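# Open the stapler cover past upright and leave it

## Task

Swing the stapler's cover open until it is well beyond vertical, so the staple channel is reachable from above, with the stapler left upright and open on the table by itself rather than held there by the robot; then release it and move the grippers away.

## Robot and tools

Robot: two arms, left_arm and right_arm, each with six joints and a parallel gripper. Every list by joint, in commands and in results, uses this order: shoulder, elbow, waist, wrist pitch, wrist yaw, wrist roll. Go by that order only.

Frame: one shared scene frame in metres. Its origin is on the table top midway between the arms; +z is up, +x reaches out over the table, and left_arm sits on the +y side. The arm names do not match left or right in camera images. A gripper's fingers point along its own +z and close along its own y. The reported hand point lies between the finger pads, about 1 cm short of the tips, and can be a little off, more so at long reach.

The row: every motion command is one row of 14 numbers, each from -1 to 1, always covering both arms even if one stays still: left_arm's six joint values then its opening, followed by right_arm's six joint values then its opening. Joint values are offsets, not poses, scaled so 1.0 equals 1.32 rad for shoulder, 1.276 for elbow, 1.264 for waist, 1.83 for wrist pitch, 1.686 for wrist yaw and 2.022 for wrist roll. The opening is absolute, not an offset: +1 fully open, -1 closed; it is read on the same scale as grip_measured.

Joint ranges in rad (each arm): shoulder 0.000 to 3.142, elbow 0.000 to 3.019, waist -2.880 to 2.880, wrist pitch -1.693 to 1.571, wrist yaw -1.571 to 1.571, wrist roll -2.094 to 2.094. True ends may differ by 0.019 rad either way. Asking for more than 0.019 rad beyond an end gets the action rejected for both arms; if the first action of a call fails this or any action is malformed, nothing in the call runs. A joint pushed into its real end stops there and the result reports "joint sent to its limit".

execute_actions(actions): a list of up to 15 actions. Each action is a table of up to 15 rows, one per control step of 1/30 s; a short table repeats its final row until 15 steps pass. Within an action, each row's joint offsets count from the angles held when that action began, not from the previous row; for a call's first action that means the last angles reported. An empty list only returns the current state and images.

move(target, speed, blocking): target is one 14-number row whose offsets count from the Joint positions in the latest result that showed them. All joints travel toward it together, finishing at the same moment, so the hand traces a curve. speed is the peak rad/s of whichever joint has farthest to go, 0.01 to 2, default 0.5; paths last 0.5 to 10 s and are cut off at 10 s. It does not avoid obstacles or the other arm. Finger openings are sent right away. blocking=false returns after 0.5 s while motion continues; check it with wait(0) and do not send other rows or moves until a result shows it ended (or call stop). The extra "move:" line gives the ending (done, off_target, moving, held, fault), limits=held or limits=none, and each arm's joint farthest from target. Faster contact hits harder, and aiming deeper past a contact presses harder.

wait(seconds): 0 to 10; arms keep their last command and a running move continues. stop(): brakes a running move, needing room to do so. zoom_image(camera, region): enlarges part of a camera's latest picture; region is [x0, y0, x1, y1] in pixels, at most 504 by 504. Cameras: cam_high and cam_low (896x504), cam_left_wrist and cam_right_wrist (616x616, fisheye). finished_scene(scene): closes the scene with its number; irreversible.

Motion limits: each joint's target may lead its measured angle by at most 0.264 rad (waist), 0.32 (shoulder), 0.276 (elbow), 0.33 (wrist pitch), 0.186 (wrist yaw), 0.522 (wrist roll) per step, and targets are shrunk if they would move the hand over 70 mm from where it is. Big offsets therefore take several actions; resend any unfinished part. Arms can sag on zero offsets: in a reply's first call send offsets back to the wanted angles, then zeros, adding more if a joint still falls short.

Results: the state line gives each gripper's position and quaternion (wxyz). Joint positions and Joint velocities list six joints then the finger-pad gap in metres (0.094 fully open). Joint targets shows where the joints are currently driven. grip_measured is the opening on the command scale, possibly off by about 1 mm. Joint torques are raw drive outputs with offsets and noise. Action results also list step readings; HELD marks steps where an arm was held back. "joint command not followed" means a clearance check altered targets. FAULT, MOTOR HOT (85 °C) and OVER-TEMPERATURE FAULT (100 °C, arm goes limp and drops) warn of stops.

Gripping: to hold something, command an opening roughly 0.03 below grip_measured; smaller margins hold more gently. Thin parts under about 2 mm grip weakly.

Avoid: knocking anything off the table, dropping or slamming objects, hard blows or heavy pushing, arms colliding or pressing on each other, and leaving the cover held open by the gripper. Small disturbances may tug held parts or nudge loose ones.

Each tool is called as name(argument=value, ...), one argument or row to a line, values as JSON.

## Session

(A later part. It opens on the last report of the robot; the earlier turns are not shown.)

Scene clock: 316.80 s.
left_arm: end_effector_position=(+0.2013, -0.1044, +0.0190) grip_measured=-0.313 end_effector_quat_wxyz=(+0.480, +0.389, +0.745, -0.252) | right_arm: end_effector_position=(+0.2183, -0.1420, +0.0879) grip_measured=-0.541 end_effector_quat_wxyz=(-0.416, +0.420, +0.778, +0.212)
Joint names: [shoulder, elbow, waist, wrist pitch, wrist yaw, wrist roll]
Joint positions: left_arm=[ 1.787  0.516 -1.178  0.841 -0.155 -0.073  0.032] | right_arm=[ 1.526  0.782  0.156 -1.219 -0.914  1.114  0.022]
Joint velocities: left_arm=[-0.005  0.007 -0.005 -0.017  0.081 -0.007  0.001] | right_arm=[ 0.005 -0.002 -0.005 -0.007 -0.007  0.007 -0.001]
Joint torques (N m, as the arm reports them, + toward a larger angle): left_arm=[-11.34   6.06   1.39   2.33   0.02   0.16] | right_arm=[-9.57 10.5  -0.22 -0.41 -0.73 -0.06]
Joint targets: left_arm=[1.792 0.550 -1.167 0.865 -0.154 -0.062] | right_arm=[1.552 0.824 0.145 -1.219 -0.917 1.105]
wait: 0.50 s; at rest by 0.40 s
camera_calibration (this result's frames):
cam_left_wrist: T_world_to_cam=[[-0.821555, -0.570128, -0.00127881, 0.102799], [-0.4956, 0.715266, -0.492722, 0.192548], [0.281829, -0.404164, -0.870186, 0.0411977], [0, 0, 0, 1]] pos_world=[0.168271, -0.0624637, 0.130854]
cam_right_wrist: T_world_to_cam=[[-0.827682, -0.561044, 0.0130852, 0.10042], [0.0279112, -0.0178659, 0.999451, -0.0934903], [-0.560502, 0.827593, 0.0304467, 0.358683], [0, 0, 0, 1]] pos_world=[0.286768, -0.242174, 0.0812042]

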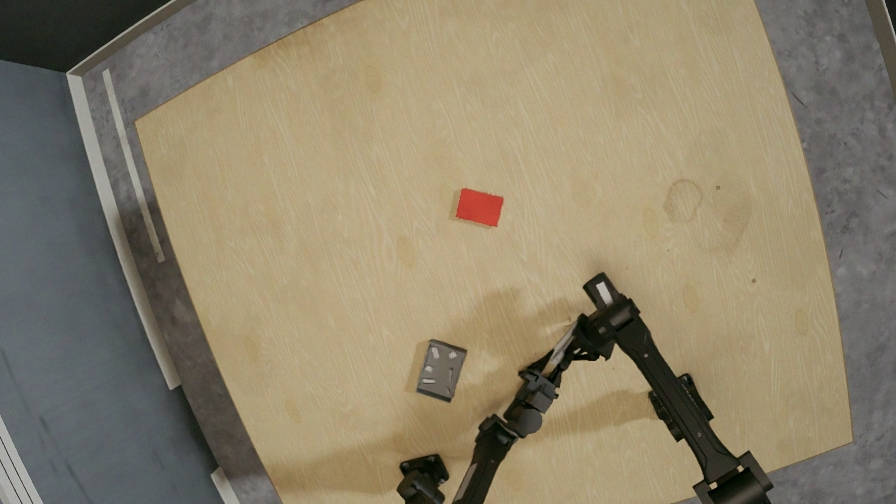

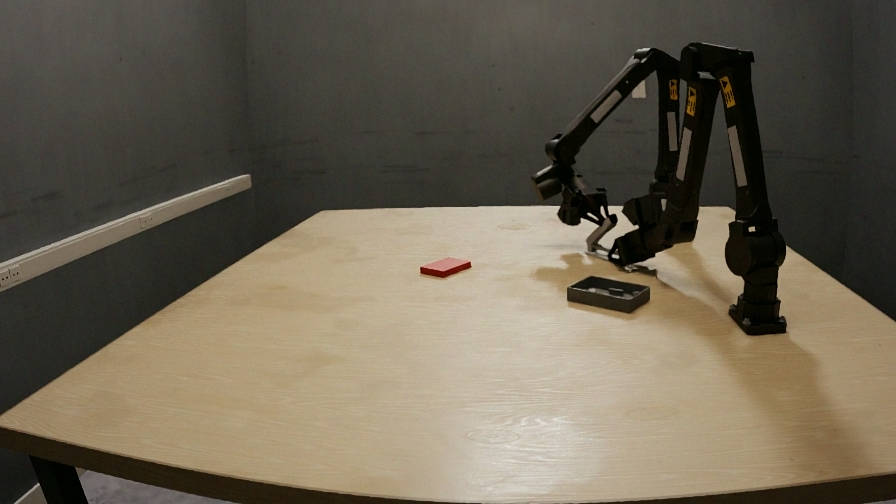

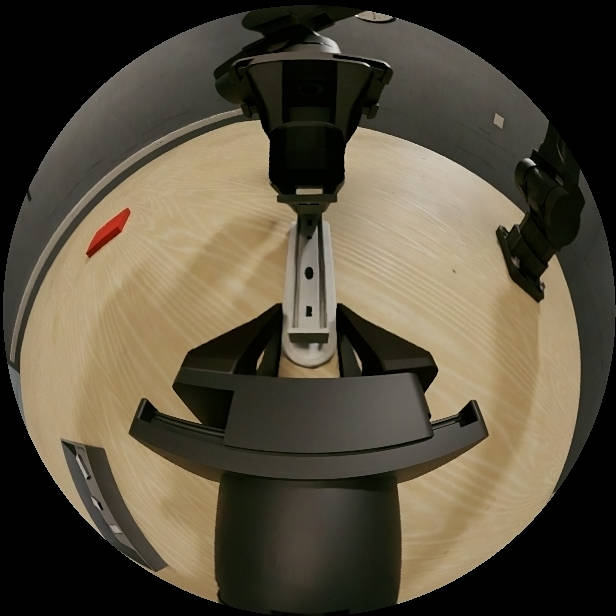

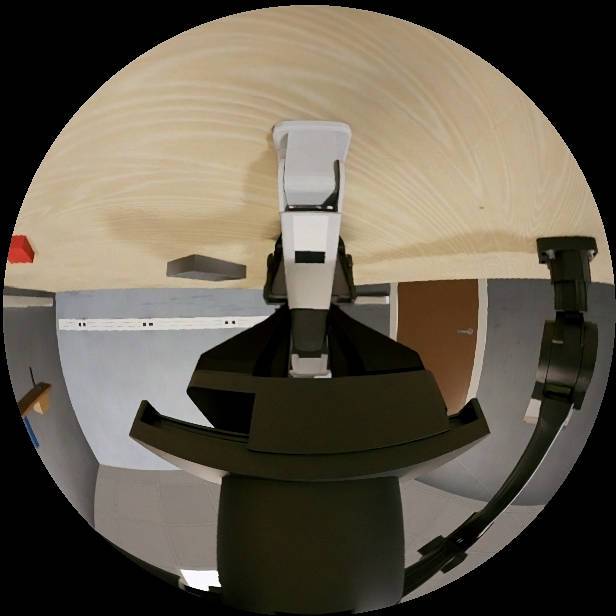

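execute_actions(
  actions=[],
)

Scene clock: 327.37 s.
left_arm: end_effector_position=(+0.2013, -0.1044, +0.0190) grip_measured=-0.313 end_effector_quat_wxyz=(+0.480, +0.389, +0.745, -0.252) | right_arm: end_effector_position=(+0.2183, -0.1420, +0.0879) grip_measured=-0.541 end_effector_quat_wxyz=(-0.416, +0.420, +0.778, +0.212)
Joint names: [shoulder, elbow, waist, wrist pitch, wrist yaw, wrist roll]
Joint positions: left_arm=[ 1.787  0.516 -1.178  0.841 -0.155 -0.073  0.032] | right_arm=[ 1.526  0.782  0.156 -1.219 -0.914  1.113  0.022]
Joint velocities: left_arm=[ 0.005 -0.007 -0.005  0.007  0.007  0.022  0.001] | right_arm=[-0.005  0.012  0.005 -0.027 -0.007 -0.051 -0.   ]
Joint torques (N m, as the arm reports them, + toward a larger angle): left_arm=[-11.26   6.12   1.31   2.35   0.03   0.16] | right_arm=[-9.57 10.49 -0.19 -0.41 -0.73 -0.06]
Joint targets: left_arm=[1.792 0.550 -1.167 0.865 -0.154 -0.062] | right_arm=[1.552 0.824 0.145 -1.219 -0.917 1.105]
camera_calibration (this result's frames):
cam_left_wrist: T_world_to_cam=[[-0.821555, -0.570128, -0.00127881, 0.102799], [-0.4956, 0.715266, -0.492722, 0.192548], [0.281829, -0.404164, -0.870186, 0.0411977], [0, 0, 0, 1]] pos_world=[0.168271, -0.0624637, 0.130854]
cam_right_wrist: T_world_to_cam=[[-0.827565, -0.561225, 0.0127704, 0.100396], [0.027656, -0.0180386, 0.999455, -0.0934595], [-0.560688, 0.827467, 0.0304494, 0.358706], [0, 0, 0, 1]] pos_world=[0.286791, -0.242158, 0.081204]

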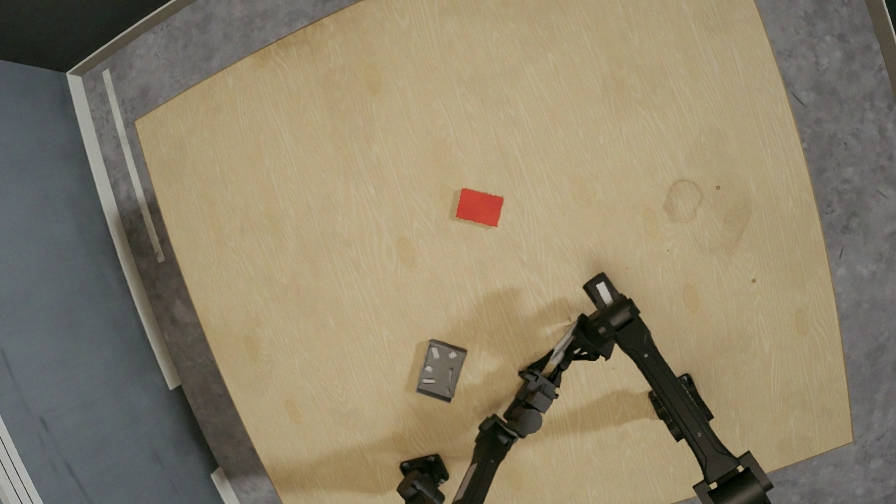

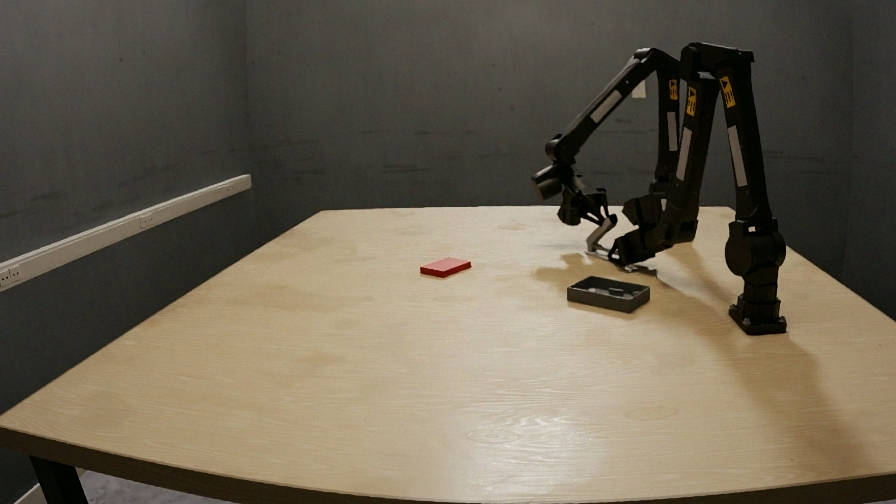

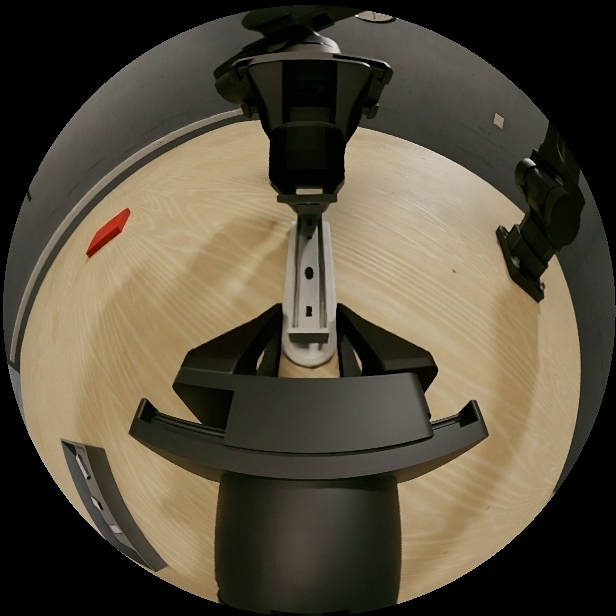

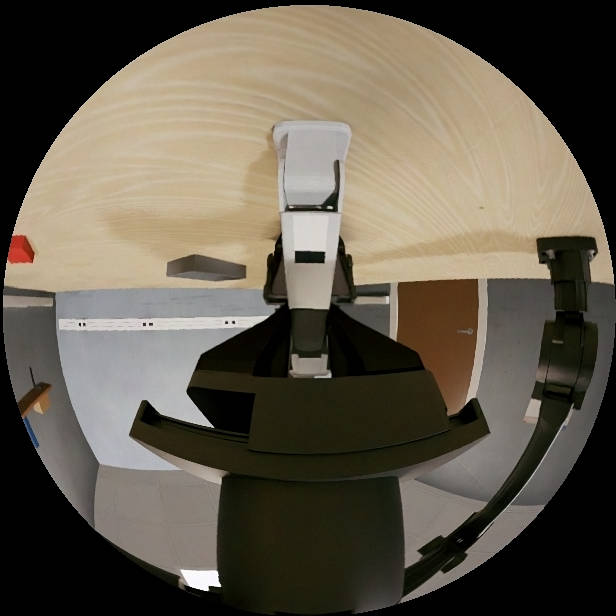

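execute_actions(
  actions=[
    [[0.0038,0.0266,0.0087,0.0131,0.0008,0.0054,-0.35,0.0197,0.0351,-0.0121,-0.0055,0.0006,-0.0080,-0.565],[0.0038,0.0266,0.0087,0.0131,0.0008,0.0054,-0.35,0.0198,0.0372,-0.0154,-0.0109,0.0030,-0.0119,-0.557],[0.0038,0.0266,0.0087,0.0131,0.0008,0.0054,-0.35,0.0198,0.0394,-0.0188,-0.0163,0.0054,-0.0159,-0.551],[0.0038,0.0266,0.0087,0.0131,0.0008,0.0054,-0.35,0.0198,0.0415,-0.0221,-0.0205,0.0065,-0.0196,-0.55],[0.0038,0.0266,0.0087,0.0131,0.0008,0.0054,-0.35,0.0198,0.0430,-0.0244,-0.0234,0.0072,-0.0221,-0.55],[0.0038,0.0266,0.0087,0.0131,0.0008,0.0054,-0.35,0.0199,0.0445,-0.0268,-0.0263,0.0079,-0.0246,-0.55],[0.0038,0.0266,0.0087,0.0131,0.0008,0.0054,-0.35,0.0199,0.0460,-0.0291,-0.0292,0.0086,-0.0271,-0.55],[0.0038,0.0266,0.0087,0.0131,0.0008,0.0054,-0.35,0.0199,0.0475,-0.0314,-0.0320,0.0093,-0.0296,-0.55],[0.0038,0.0266,0.0087,0.0131,0.0008,0.0054,-0.35,0.0200,0.0490,-0.0337,-0.0349,0.0100,-0.0322,-0.55],[0.0038,0.0266,0.0087,0.0131,0.0008,0.0054,-0.35,0.0201,0.0505,-0.0360,-0.0378,0.0107,-0.0347,-0.55],[0.0038,0.0266,0.0087,0.0131,0.0008,0.0054,-0.35,0.0203,0.0520,-0.0383,-0.0407,0.0114,-0.0372,-0.55],[0.0038,0.0266,0.0087,0.0131,0.0008,0.0054,-0.35,0.0205,0.0535,-0.0407,-0.0436,0.0121,-0.0397,-0.55],[0.0038,0.0266,0.0087,0.0131,0.0008,0.0054,-0.35,0.0207,0.0549,-0.0430,-0.0465,0.0128,-0.0423,-0.55],[0.0038,0.0266,0.0087,0.0131,0.0008,0.0054,-0.35,0.0209,0.0564,-0.0453,-0.0493,0.0135,-0.0448,-0.55],[0.0038,0.0266,0.0087,0.0131,0.0008,0.0054,-0.35,0.0211,0.0579,-0.0476,-0.0522,0.0142,-0.0473,-0.55]],
    [[0.0038,0.0266,0.0087,0.0131,0.0008,0.0054,-0.35,0.0216,0.0372,-0.0159,-0.0109,0.0049,-0.0113,-0.55],[0.0038,0.0266,0.0087,0.0131,0.0008,0.0054,-0.35,0.0223,0.0387,-0.0185,-0.0134,0.0057,-0.0135,-0.55],[0.0038,0.0266,0.0087,0.0131,0.0008,0.0054,-0.35,0.0230,0.0402,-0.0211,-0.0159,0.0066,-0.0158,-0.55],[0.0038,0.0266,0.0087,0.0131,0.0008,0.0054,-0.35,0.0237,0.0418,-0.0237,-0.0185,0.0075,-0.0181,-0.55],[0.0038,0.0266,0.0087,0.0131,0.0008,0.0054,-0.35,0.0243,0.0433,-0.0263,-0.0210,0.0084,-0.0204,-0.55],[0.0038,0.0266,0.0087,0.0131,0.0008,0.0054,-0.35,0.0250,0.0448,-0.0289,-0.0235,0.0093,-0.0226,-0.55],[0.0038,0.0266,0.0087,0.0131,0.0008,0.0054,-0.35,0.0257,0.0464,-0.0315,-0.0261,0.0102,-0.0249,-0.55],[0.0038,0.0266,0.0087,0.0131,0.0008,0.0054,-0.35,0.0264,0.0479,-0.0340,-0.0286,0.0110,-0.0272,-0.55],[0.0038,0.0266,0.0087,0.0131,0.0008,0.0054,-0.35,0.0271,0.0494,-0.0366,-0.0311,0.0119,-0.0295,-0.55],[0.0038,0.0266,0.0087,0.0131,0.0008,0.0054,-0.35,0.0278,0.0510,-0.0392,-0.0336,0.0128,-0.0318,-0.55],[0.0038,0.0266,0.0087,0.0131,0.0008,0.0054,-0.35,0.0284,0.0525,-0.0418,-0.0361,0.0137,-0.0340,-0.55],[0.0038,0.0266,0.0087,0.0131,0.0008,0.0054,-0.35,0.0291,0.0540,-0.0444,-0.0387,0.0146,-0.0363,-0.55],[0.0038,0.0266,0.0087,0.0131,0.0008,0.0054,-0.35,0.0298,0.0556,-0.0470,-0.0412,0.0155,-0.0386,-0.55],[0.0038,0.0266,0.0087,0.0131,0.0008,0.0054,-0.35,0.0305,0.0571,-0.0495,-0.0437,0.0163,-0.0408,-0.55],[0.0038,0.0266,0.0087,0.0131,0.0008,0.0054,-0.35,0.0312,0.0586,-0.0521,-0.0463,0.0172,-0.0431,-0.55]],
    [[0.0038,0.0266,0.0087,0.0131,0.0008,0.0054,-0.35,0.0231,0.0368,-0.0158,-0.0091,0.0051,-0.0108,-0.55],[0.0038,0.0266,0.0087,0.0131,0.0008,0.0054,-0.35,0.0242,0.0381,-0.0181,-0.0108,0.0059,-0.0127,-0.55],[0.0038,0.0266,0.0087,0.0131,0.0008,0.0054,-0.35,0.0253,0.0394,-0.0205,-0.0125,0.0068,-0.0147,-0.55],[0.0038,0.0266,0.0087,0.0131,0.0008,0.0054,-0.35,0.0264,0.0407,-0.0228,-0.0142,0.0077,-0.0166,-0.55],[0.0038,0.0266,0.0087,0.0131,0.0008,0.0054,-0.35,0.0275,0.0419,-0.0251,-0.0159,0.0085,-0.0185,-0.55],[0.0038,0.0266,0.0087,0.0131,0.0008,0.0054,-0.35,0.0286,0.0432,-0.0274,-0.0176,0.0094,-0.0205,-0.55],[0.0038,0.0266,0.0087,0.0131,0.0008,0.0054,-0.35,0.0297,0.0445,-0.0298,-0.0194,0.0103,-0.0224,-0.55],[0.0038,0.0266,0.0087,0.0131,0.0008,0.0054,-0.35,0.0308,0.0458,-0.0321,-0.0211,0.0112,-0.0244,-0.55],[0.0038,0.0266,0.0087,0.0131,0.0008,0.0054,-0.35,0.0319,0.0471,-0.0344,-0.0228,0.0120,-0.0263,-0.55],[0.0038,0.0266,0.0087,0.0131,0.0008,0.0054,-0.35,0.0330,0.0484,-0.0368,-0.0245,0.0129,-0.0283,-0.55],[0.0038,0.0266,0.0087,0.0131,0.0008,0.0054,-0.35,0.0341,0.0496,-0.0391,-0.0262,0.0138,-0.0302,-0.55],[0.0038,0.0266,0.0087,0.0131,0.0008,0.0054,-0.35,0.0352,0.0509,-0.0414,-0.0280,0.0147,-0.0321,-0.55],[0.0038,0.0266,0.0087,0.0131,0.0008,0.0054,-0.35,0.0363,0.0522,-0.0438,-0.0297,0.0155,-0.0341,-0.55],[0.0038,0.0266,0.0087,0.0131,0.0008,0.0054,-0.35,0.0374,0.0535,-0.0461,-0.0314,0.0164,-0.0360,-0.55],[0.0038,0.0266,0.0087,0.0131,0.0008,0.0054,-0.35,0.0385,0.0548,-0.0484,-0.0331,0.0173,-0.0379,-0.55]],
  ],
)

wait(
  seconds=0.4,
)

Scene clock: 429.90 s.
left_arm: end_effector_position=(+0.2066, -0.1149, +0.0275) grip_measured=-0.348 end_effector_quat_wxyz=(+0.489, +0.385, +0.739, -0.259) | right_arm: end_effector_position=(+0.2448, -0.1810, +0.0980) grip_measured=-0.536 end_effector_quat_wxyz=(-0.418, +0.422, +0.777, +0.207)
Joint names: [shoulder, elbow, waist, wrist pitch, wrist yaw, wrist roll]
Joint positions: left_arm=[ 1.789  0.541 -1.177  0.846 -0.154 -0.072  0.031] | right_arm=[ 1.578  0.863  0.024 -1.4   -0.849  0.931  0.022]
Joint velocities: left_arm=[-0.005 -0.022 -0.024 -0.022 -0.037  0.022 -0.001] | right_arm=[ 0.034  0.027 -0.103 -0.09   0.051 -0.11   0.   ]
Joint torques (N m, as the arm reports them, + toward a larger angle): left_arm=[-11.49   6.27   1.42   2.4    0.02   0.17] | right_arm=[-10.88  10.19  -0.35  -1.14  -0.45  -0.01]
Joint targets: left_arm=[1.794 0.575 -1.166 0.870 -0.153 -0.061] | right_arm=[1.602 0.907 0.008 -1.418 -0.845 0.908]
Step readings (joint positions; steps 1 to 15: 1st action; 16 to 30: 2nd action; 31 to 45: 3rd action):
0: left_arm=[1.787 0.516 -1.178 0.841 -0.155 -0.073] | right_arm=[1.526 0.782 0.156 -1.219 -0.914 1.113]
1: left_arm=[1.787 0.516 -1.178 0.841 -0.155 -0.073] | right_arm=[1.526 0.782 0.156 -1.220 -0.914 1.112]
2: left_arm=[1.787 0.516 -1.178 0.841 -0.155 -0.073] | right_arm=[1.526 0.783 0.154 -1.223 -0.913 1.109]
4: left_arm=[1.787 0.516 -1.178 0.841 -0.155 -0.073] | right_arm=[1.526 0.788 0.150 -1.236 -0.910 1.100]
8: left_arm=[1.787 0.519 -1.178 0.842 -0.155 -0.073] | right_arm=[1.528 0.796 0.137 -1.258 -0.907 1.079]
15: left_arm=[1.787 0.528 -1.178 0.842 -0.155 -0.073] | right_arm=[1.532 0.808 0.119 -1.294 -0.902 1.046]
16: left_arm=[1.787 0.529 -1.178 0.843 -0.155 -0.073] | right_arm=[1.533 0.810 0.116 -1.299 -0.901 1.042]
17: left_arm=[1.787 0.531 -1.178 0.843 -0.155 -0.073] | right_arm=[1.534 0.811 0.115 -1.303 -0.901 1.039]
19: left_arm=[1.788 0.533 -1.177 0.843 -0.155 -0.073] | right_arm=[1.537 0.815 0.111 -1.312 -0.900 1.031]
23: left_arm=[1.788 0.538 -1.177 0.843 -0.155 -0.073] | right_arm=[1.544 0.822 0.101 -1.329 -0.896 1.015]
30: left_arm=[1.789 0.541 -1.177 0.846 -0.154 -0.072] | right_arm=[1.552 0.837 0.069 -1.358 -0.874 0.985]
31: left_arm=[1.789 0.541 -1.177 0.846 -0.154 -0.072] | right_arm=[1.553 0.840 0.064 -1.361 -0.870 0.982]
32: left_arm=[1.789 0.541 -1.177 0.846 -0.154 -0.072] | right_arm=[1.555 0.842 0.060 -1.362 -0.868 0.979]
34: left_arm=[1.789 0.541 -1.177 0.846 -0.154 -0.072] | right_arm=[1.560 0.846 0.053 -1.367 -0.865 0.973]
38: left_arm=[1.789 0.541 -1.177 0.846 -0.154 -0.072] | right_arm=[1.569 0.852 0.045 -1.378 -0.860 0.958]
45: Joint positions above
camera_calibration (this result's frames):
cam_left_wrist: T_world_to_cam=[[-0.821684, -0.569935, 0.00313721, 0.101133], [-0.489523, 0.702913, -0.516024, 0.204807], [0.291895, -0.425545, -0.856568, 0.0379694], [0, 0, 0, 1]] pos_world=[0.172274, -0.0701648, 0.137892]
cam_right_wrist: T_world_to_cam=[[-0.826727, -0.562024, 0.0255001, 0.0986945], [0.0374739, -0.00978553, 0.99925, -0.10591], [-0.561353, 0.827063, 0.0291512, 0.405756], [0, 0, 0, 1]] pos_world=[0.313335, -0.281154, 0.0914858]

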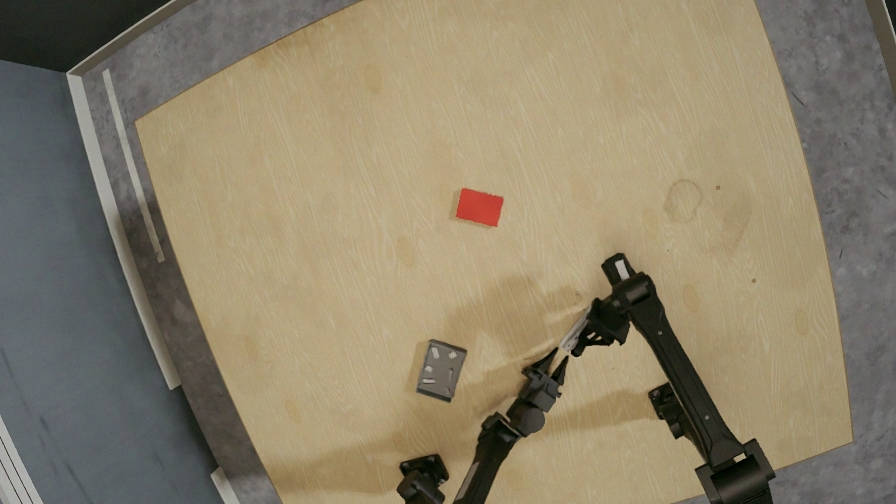

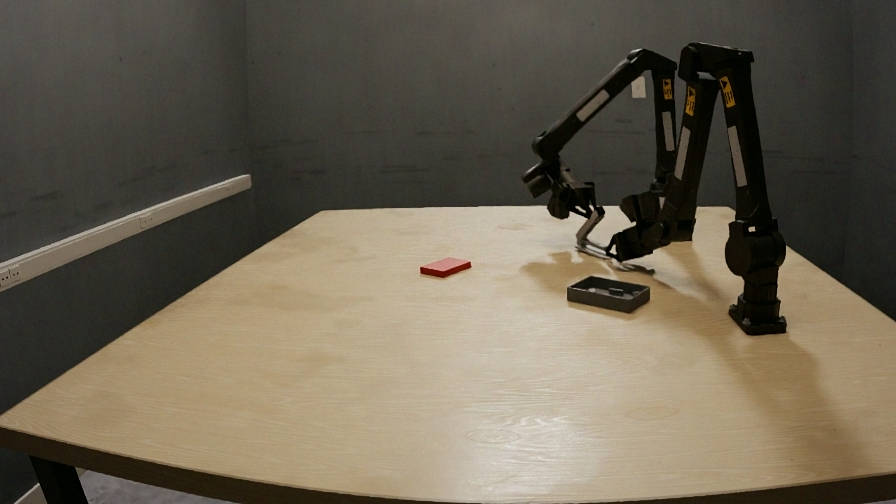

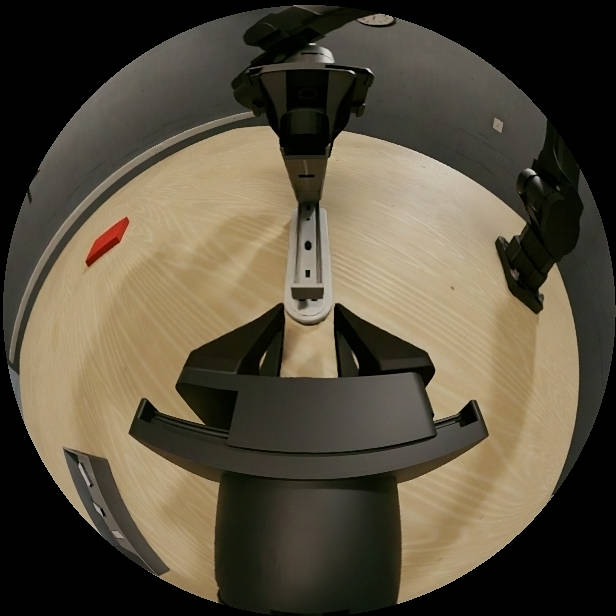

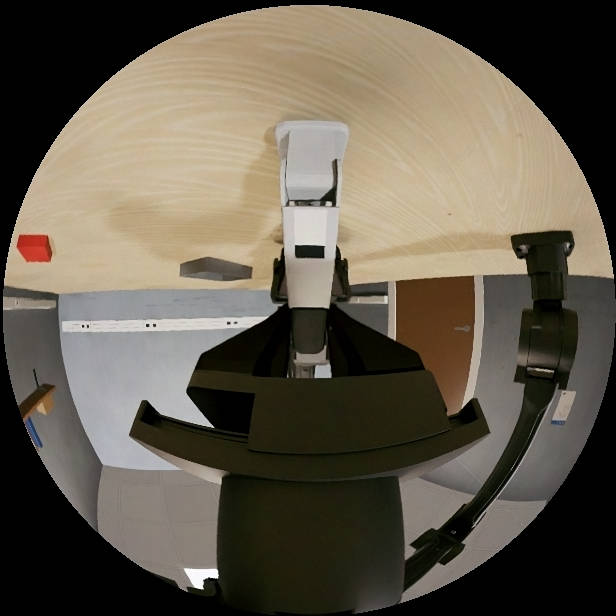

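Scene clock: 430.30 s.
left_arm: end_effector_position=(+0.2066, -0.1149, +0.0275) grip_measured=-0.348 end_effector_quat_wxyz=(+0.489, +0.385, +0.739, -0.259) | right_arm: end_effector_position=(+0.2465, -0.1834, +0.0981) grip_measured=-0.536 end_effector_quat_wxyz=(-0.417, +0.421, +0.778, +0.209)
Joint names: [shoulder, elbow, waist, wrist pitch, wrist yaw, wrist roll]
Joint positions: left_arm=[ 1.789  0.541 -1.177  0.846 -0.154 -0.072  0.031] | right_arm=[ 1.581  0.867  0.016 -1.406 -0.847  0.917  0.022]
Joint velocities: left_arm=[-0.015 -0.017  0.005  0.007 -0.022 -0.022 -0.   ] | right_arm=[-0.015  0.002 -0.005 -0.002 -0.081  0.022 -0.   ]
Joint torques (N m, as the arm reports them, + toward a larger angle): left_arm=[-11.53   6.3    1.53   2.36   0.03   0.19] | right_arm=[-11.    10.24  -0.11  -1.05  -0.49  -0.04]
Joint targets: left_arm=[1.794 0.575 -1.166 0.870 -0.153 -0.061] | right_arm=[1.602 0.907 0.008 -1.418 -0.845 0.908]
wait: 0.40 s; no rest
camera_calibration (this result's frames):
cam_left_wrist: T_world_to_cam=[[-0.821684, -0.569935, 0.00313721, 0.101133], [-0.489523, 0.702913, -0.516024, 0.204807], [0.291895, -0.425545, -0.856568, 0.0379694], [0, 0, 0, 1]] pos_world=[0.172274, -0.0701648, 0.137892]
cam_right_wrist: T_world_to_cam=[[-0.826148, -0.563112, 0.0196022, 0.099002], [0.0330961, -0.0137675, 0.999357, -0.105759], [-0.56248, 0.826266, 0.0300108, 0.40872], [0, 0, 0, 1]] pos_world=[0.315187, -0.283419, 0.0914843]

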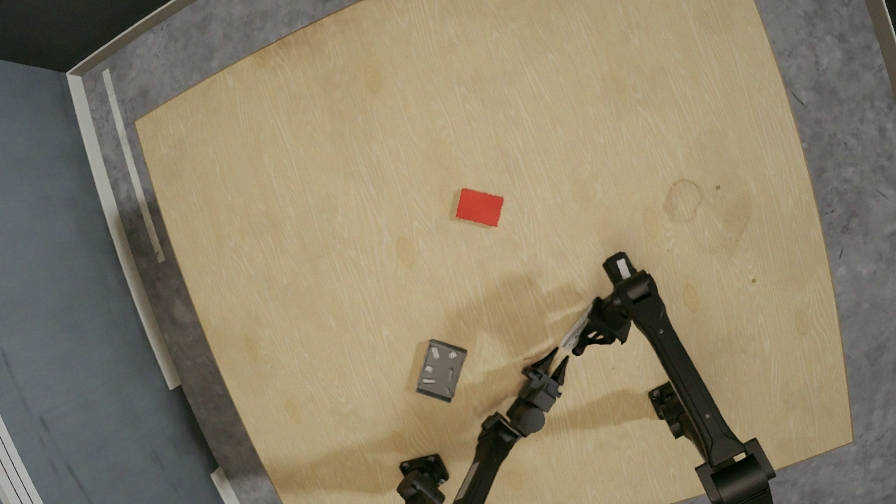

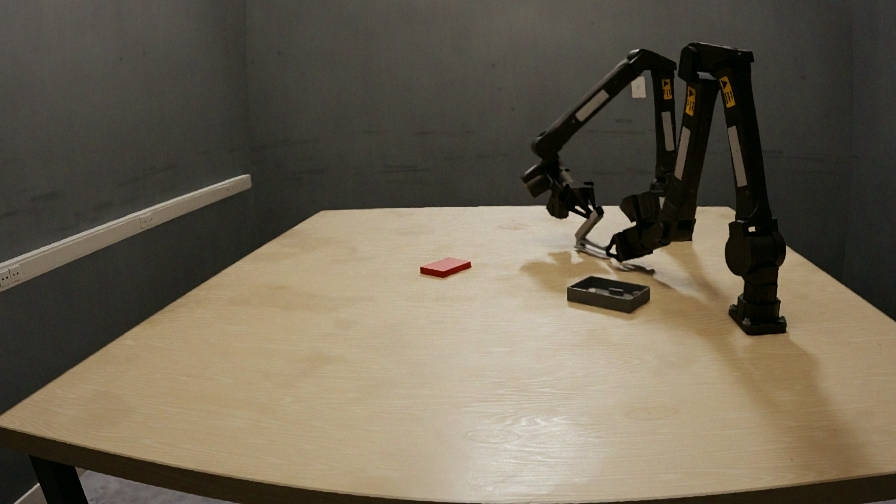

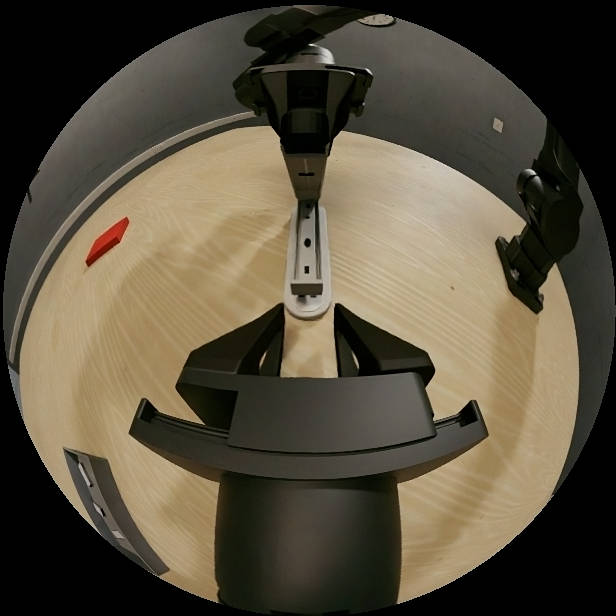

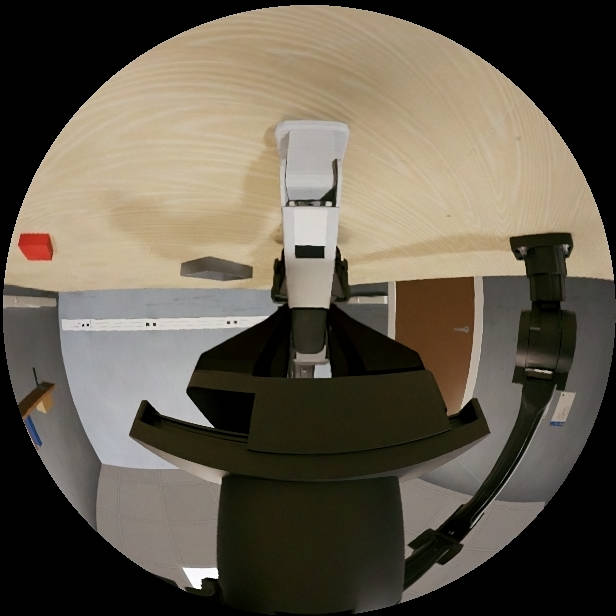

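zoom_image(
  camera="cam_low",
  region=[520, 170, 700, 290],
)

zoom_image(
  camera="cam_high",
  region=[500, 240, 700, 400],
)

Region (520, 170, 700, 290) of cam_low's 896x504 image, scaled by 2.800, with more detail than that image has.

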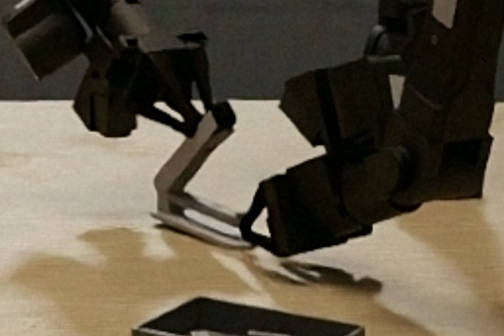

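Region (500, 240, 700, 400) of cam_high's 896x504 image, scaled by 2.520, with more detail than that image has; it fills the top 403 rows of this view, and the rest is white.

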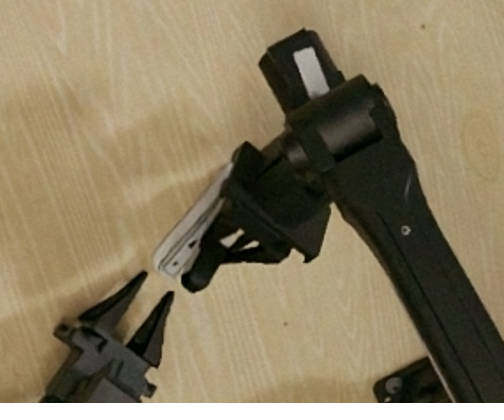

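execute_actions(
  actions=[
    [[0.0069,0.0286,0.0090,0.0106,0.0013,0.0055,-0.2,0.0167,0.0310,-0.0063,-0.0045,0.0012,-0.0047,-0.55],[0.0102,0.0312,0.0094,0.0079,0.0019,0.0055,-0.05,0.0177,0.0310,-0.0063,-0.0025,0.0012,-0.0051,-0.55],[0.0139,0.0342,0.0099,0.0049,0.0028,0.0056,0.1,0.0188,0.0310,-0.0063,-0.0002,0.0012,-0.0054,-0.55],[0.0177,0.0377,0.0105,0.0018,0.0036,0.0058,0.2,0.0198,0.0310,-0.0063,0.0020,0.0012,-0.0059,-0.55],[0.0194,0.0409,0.0112,0.0003,0.0041,0.0059,0.2,0.0204,0.0310,-0.0063,0.0043,0.0012,-0.0063,-0.55],[0.0213,0.0445,0.0119,-0.0014,0.0046,0.0061,0.2,0.0212,0.0310,-0.0063,0.0048,0.0012,-0.0067,-0.55],[0.0233,0.0484,0.0128,-0.0033,0.0052,0.0063,0.2,0.0220,0.0310,-0.0063,0.0054,0.0012,-0.0072,-0.55],[0.0255,0.0527,0.0138,-0.0053,0.0058,0.0064,0.2,0.0228,0.0310,-0.0063,0.0060,0.0012,-0.0077,-0.55],[0.0279,0.0572,0.0148,-0.0074,0.0065,0.0067,0.2,0.0238,0.0310,-0.0063,0.0067,0.0012,-0.0083,-0.55],[0.0304,0.0620,0.0158,-0.0097,0.0073,0.0069,0.2,0.0247,0.0310,-0.0063,0.0074,0.0012,-0.0088,-0.55],[0.0330,0.0670,0.0169,-0.0121,0.0080,0.0071,0.2,0.0257,0.0310,-0.0063,0.0081,0.0012,-0.0095,-0.55],[0.0357,0.0721,0.0181,-0.0145,0.0088,0.0073,0.2,0.0268,0.0310,-0.0063,0.0089,0.0012,-0.0101,-0.55],[0.0384,0.0772,0.0192,-0.0169,0.0095,0.0076,0.2,0.0278,0.0310,-0.0063,0.0096,0.0012,-0.0107,-0.55],[0.0411,0.0824,0.0203,-0.0193,0.0103,0.0078,0.2,0.0289,0.0310,-0.0063,0.0104,0.0012,-0.0113,-0.55],[0.0438,0.0875,0.0215,-0.0218,0.0111,0.0080,0.2,0.0299,0.0310,-0.0063,0.0111,0.0012,-0.0120,-0.55]],
    [[0.0210,0.0440,0.0118,-0.0012,0.0045,0.0060,0.2,0.0211,0.0300,-0.0055,0.0048,0.0012,-0.0066,-0.55],[0.0235,0.0488,0.0129,-0.0035,0.0053,0.0063,0.2,0.0221,0.0300,-0.0055,0.0055,0.0012,-0.0072,-0.55],[0.0260,0.0535,0.0139,-0.0057,0.0060,0.0065,0.2,0.0230,0.0300,-0.0055,0.0062,0.0012,-0.0078,-0.55],[0.0283,0.0579,0.0149,-0.0078,0.0066,0.0067,0.2,0.0239,0.0300,-0.0055,0.0068,0.0012,-0.0083,-0.55],[0.0304,0.0620,0.0158,-0.0097,0.0073,0.0069,0.2,0.0247,0.0300,-0.0055,0.0074,0.0012,-0.0088,-0.55],[0.0324,0.0657,0.0167,-0.0115,0.0078,0.0070,0.2,0.0255,0.0300,-0.0055,0.0080,0.0012,-0.0093,-0.55],[0.0341,0.0691,0.0174,-0.0131,0.0083,0.0072,0.2,0.0262,0.0300,-0.0055,0.0084,0.0012,-0.0097,-0.55],[0.0357,0.0720,0.0181,-0.0144,0.0088,0.0073,0.2,0.0268,0.0300,-0.0055,0.0089,0.0012,-0.0101,-0.55],[0.0369,0.0745,0.0186,-0.0156,0.0091,0.0074,0.2,0.0273,0.0300,-0.0055,0.0092,0.0012,-0.0104,-0.55],[0.0380,0.0764,0.0190,-0.0165,0.0094,0.0075,0.2,0.0277,0.0300,-0.0055,0.0095,0.0012,-0.0106,-0.55],[0.0387,0.0779,0.0194,-0.0172,0.0097,0.0076,0.2,0.0280,0.0300,-0.0055,0.0097,0.0012,-0.0108,-0.55],[0.0390,0.0784,0.0195,-0.0175,0.0097,0.0076,0.2,0.0281,0.0300,-0.0055,0.0098,0.0012,-0.0109,-0.55]],
  ],
)

wait(
  seconds=0.3,
)

Scene clock: 540.73 s.
left_arm: end_effector_position=(+0.2317, -0.1508, +0.0162) grip_measured=+0.198 end_effector_quat_wxyz=(+0.485, +0.387, +0.740, -0.261) | right_arm: end_effector_position=(+0.2472, -0.1837, +0.0917) grip_measured=-0.536 end_effector_quat_wxyz=(-0.418, +0.416, +0.781, +0.208)
Joint names: [shoulder, elbow, waist, wrist pitch, wrist yaw, wrist roll]
Joint positions: left_arm=[ 1.877  0.665 -1.154  0.804 -0.125 -0.065  0.056] | right_arm=[ 1.6    0.867  0.016 -1.396 -0.842  0.901  0.022]
Joint velocities: left_arm=[ 0.005  0.012 -0.015 -0.017 -0.051 -0.022  0.   ] | right_arm=[-0.005 -0.007 -0.015 -0.007 -0.051  0.007 -0.001]
Joint torques (N m, as the arm reports them, + toward a larger angle): left_arm=[-13.13   6.74   1.65   1.35   0.07   0.21] | right_arm=[-10.43   9.92   0.05  -0.04  -0.44  -0.16]
Joint targets: left_arm=[1.884 0.703 -1.142 0.793 -0.123 -0.053] | right_arm=[1.632 0.905 0.009 -1.379 -0.841 0.885]
Step readings (joint positions; steps 1 to 15: 1st action; 16 to 30: 2nd action):
0: left_arm=[1.789 0.541 -1.177 0.846 -0.154 -0.072] | right_arm=[1.581 0.867 0.016 -1.406 -0.846 0.916]
1: left_arm=[1.789 0.541 -1.177 0.846 -0.154 -0.072] | right_arm=[1.581 0.867 0.016 -1.406 -0.846 0.916]
2: left_arm=[1.789 0.541 -1.177 0.846 -0.154 -0.072] | right_arm=[1.581 0.867 0.016 -1.406 -0.846 0.915]
4: left_arm=[1.794 0.543 -1.177 0.846 -0.152 -0.072] | right_arm=[1.582 0.867 0.016 -1.406 -0.846 0.915]
8: left_arm=[1.811 0.558 -1.176 0.846 -0.147 -0.071] | right_arm=[1.586 0.867 0.016 -1.404 -0.846 0.912]
15: left_arm=[1.833 0.602 -1.166 0.825 -0.139 -0.069] | right_arm=[1.595 0.867 0.016 -1.397 -0.843 0.907]
16: left_arm=[1.837 0.609 -1.165 0.824 -0.137 -0.068] | right_arm=[1.597 0.867 0.016 -1.396 -0.842 0.906]
17: left_arm=[1.842 0.616 -1.164 0.824 -0.134 -0.068] | right_arm=[1.598 0.867 0.016 -1.396 -0.841 0.905]
19: left_arm=[1.854 0.630 -1.162 0.823 -0.131 -0.068] | right_arm=[1.598 0.867 0.016 -1.396 -0.842 0.904]
23: left_arm=[1.871 0.649 -1.159 0.814 -0.127 -0.066] | right_arm=[1.599 0.867 0.016 -1.396 -0.842 0.902]
30: Joint positions above
camera_calibration (this result's frames):
cam_left_wrist: T_world_to_cam=[[-0.825709, -0.564048, 0.00743375, 0.103092], [-0.48833, 0.708144, -0.509967, 0.236993], [0.282382, -0.424714, -0.860162, 0.00804219], [0, 0, 0, 1]] pos_world=[0.198583, -0.106261, 0.12701]
cam_right_wrist: T_world_to_cam=[[-0.819933, -0.572241, 0.0158121, 0.0967021], [0.0303479, -0.0158681, 0.999413, -0.099118], [-0.571655, 0.819932, 0.0303771, 0.410704], [0, 0, 0, 1]] pos_world=[0.317078, -0.282985, 0.0850548]

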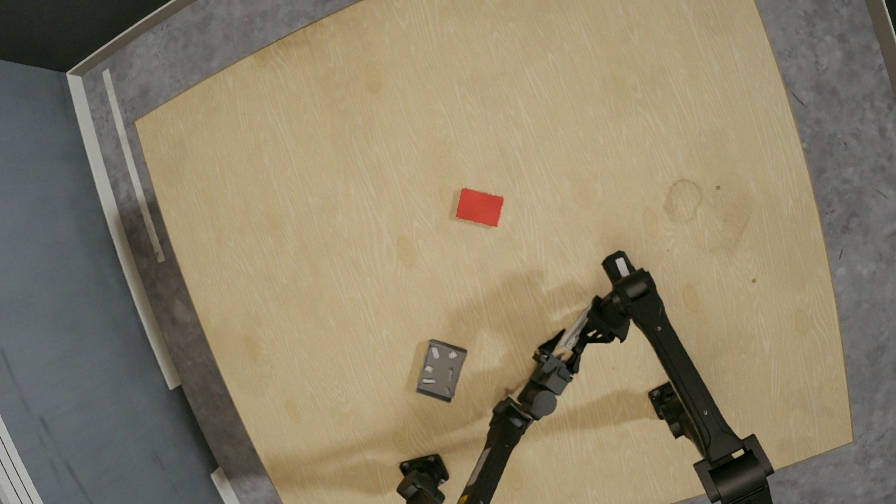

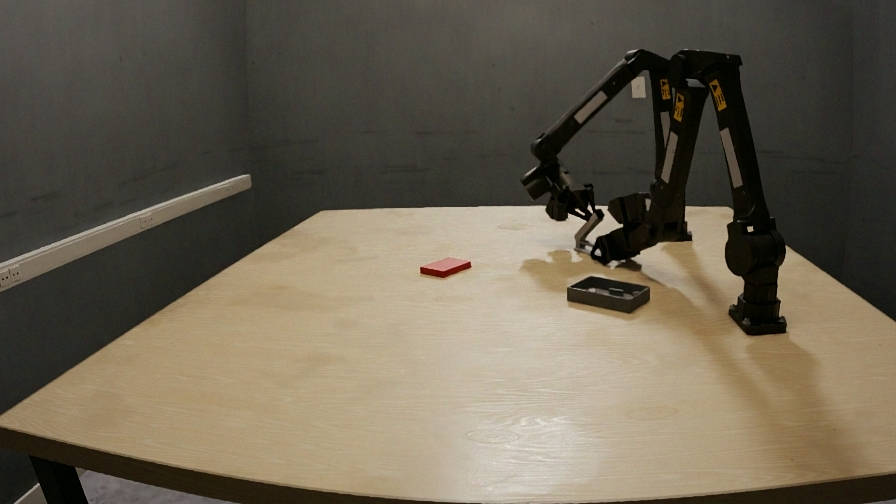

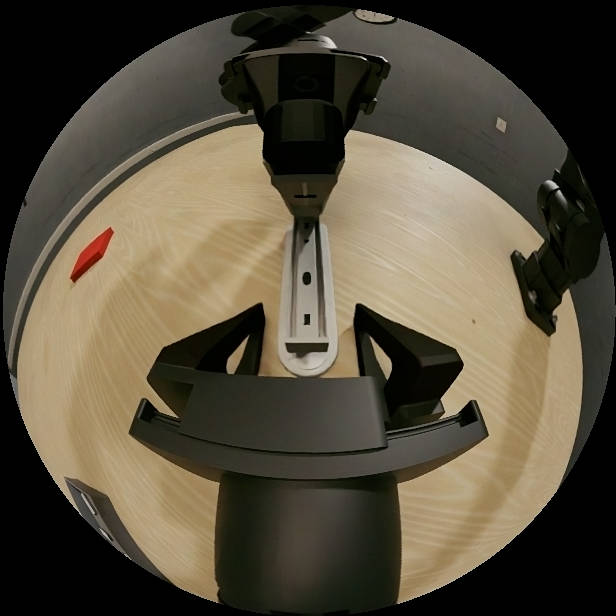

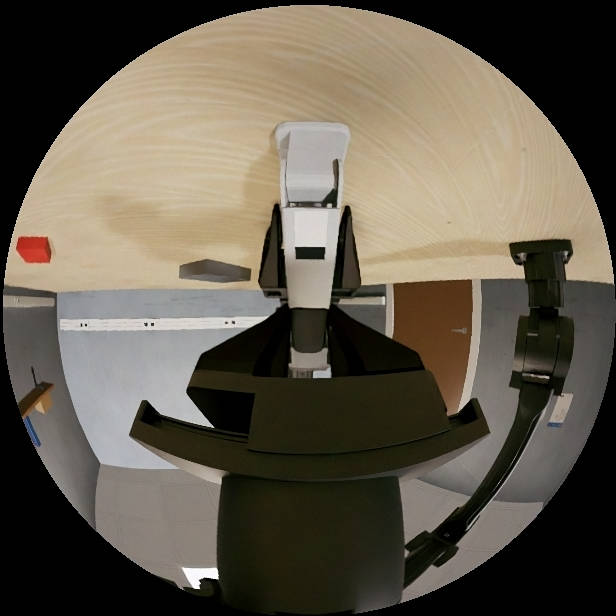

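Scene clock: 541.03 s.
left_arm: end_effector_position=(+0.2319, -0.1506, +0.0159) grip_measured=+0.198 end_effector_quat_wxyz=(+0.485, +0.387, +0.740, -0.260) | right_arm: end_effector_position=(+0.2472, -0.1837, +0.0917) grip_measured=-0.536 end_effector_quat_wxyz=(-0.418, +0.416, +0.781, +0.208)
Joint names: [shoulder, elbow, waist, wrist pitch, wrist yaw, wrist roll]
Joint positions: left_arm=[ 1.878  0.665 -1.154  0.803 -0.125 -0.064  0.056] | right_arm=[ 1.6    0.867  0.016 -1.396 -0.842  0.901  0.022]
Joint velocities: left_arm=[-0.015 -0.017 -0.005 -0.007 -0.007 -0.022 -0.001] | right_arm=[-0.005 -0.002 -0.005  0.007 -0.007 -0.007 -0.001]
Joint torques (N m, as the arm reports them, + toward a larger angle): left_arm=[-13.07   6.73   1.55   1.27   0.06   0.19] | right_arm=[-10.26   9.91   0.05  -0.04  -0.45  -0.15]
Joint targets: left_arm=[1.885 0.703 -1.141 0.793 -0.123 -0.053] | right_arm=[1.632 0.905 0.009 -1.379 -0.841 0.885]
wait: 0.30 s; at rest by 0.17 s
camera_calibration (this result's frames):
cam_left_wrist: T_world_to_cam=[[-0.825577, -0.564248, 0.00692342, 0.103271], [-0.488604, 0.708654, -0.508995, 0.236846], [0.282293, -0.423597, -0.860742, 0.00796655], [0, 0, 0, 1]] pos_world=[0.198733, -0.106197, 0.126695]
cam_right_wrist: T_world_to_cam=[[-0.819933, -0.572241, 0.0158121, 0.0967021], [0.0303479, -0.0158681, 0.999413, -0.099118], [-0.571655, 0.819932, 0.0303771, 0.410704], [0, 0, 0, 1]] pos_world=[0.317078, -0.282985, 0.0850548]

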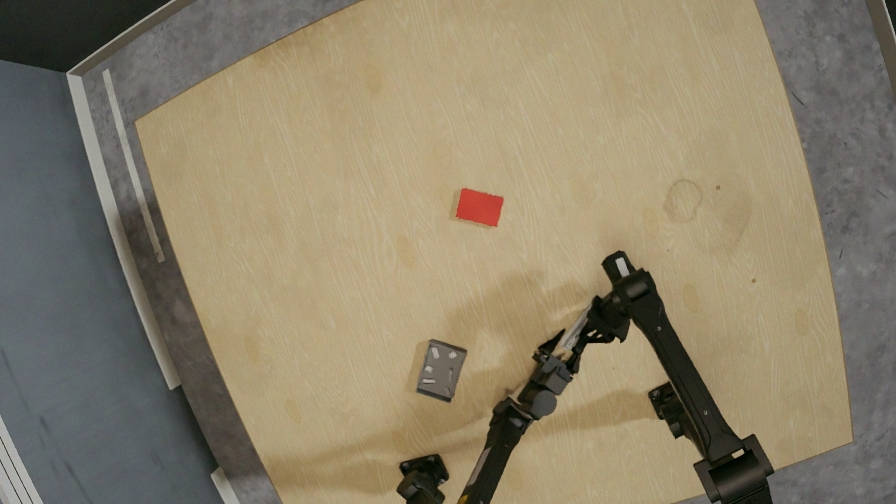

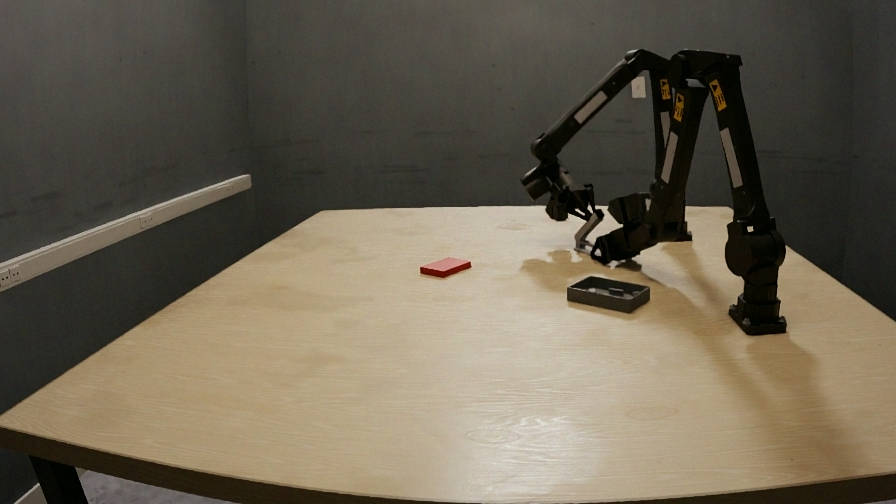

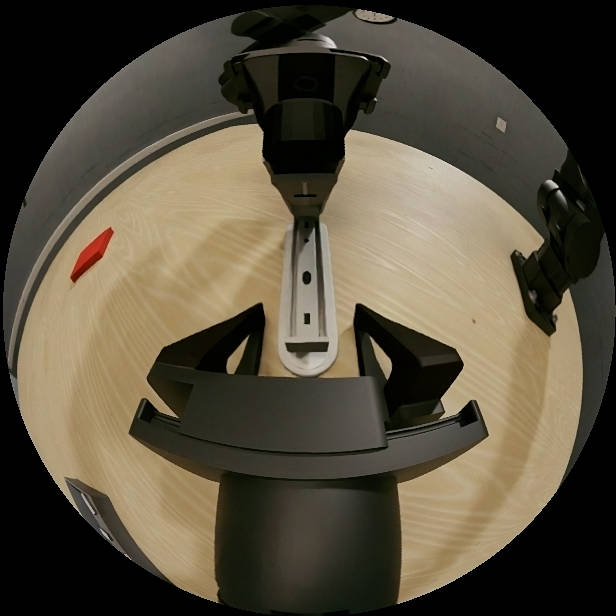

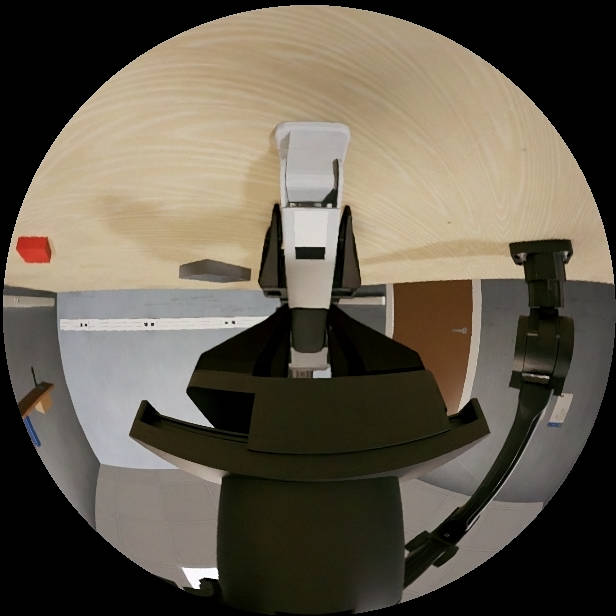

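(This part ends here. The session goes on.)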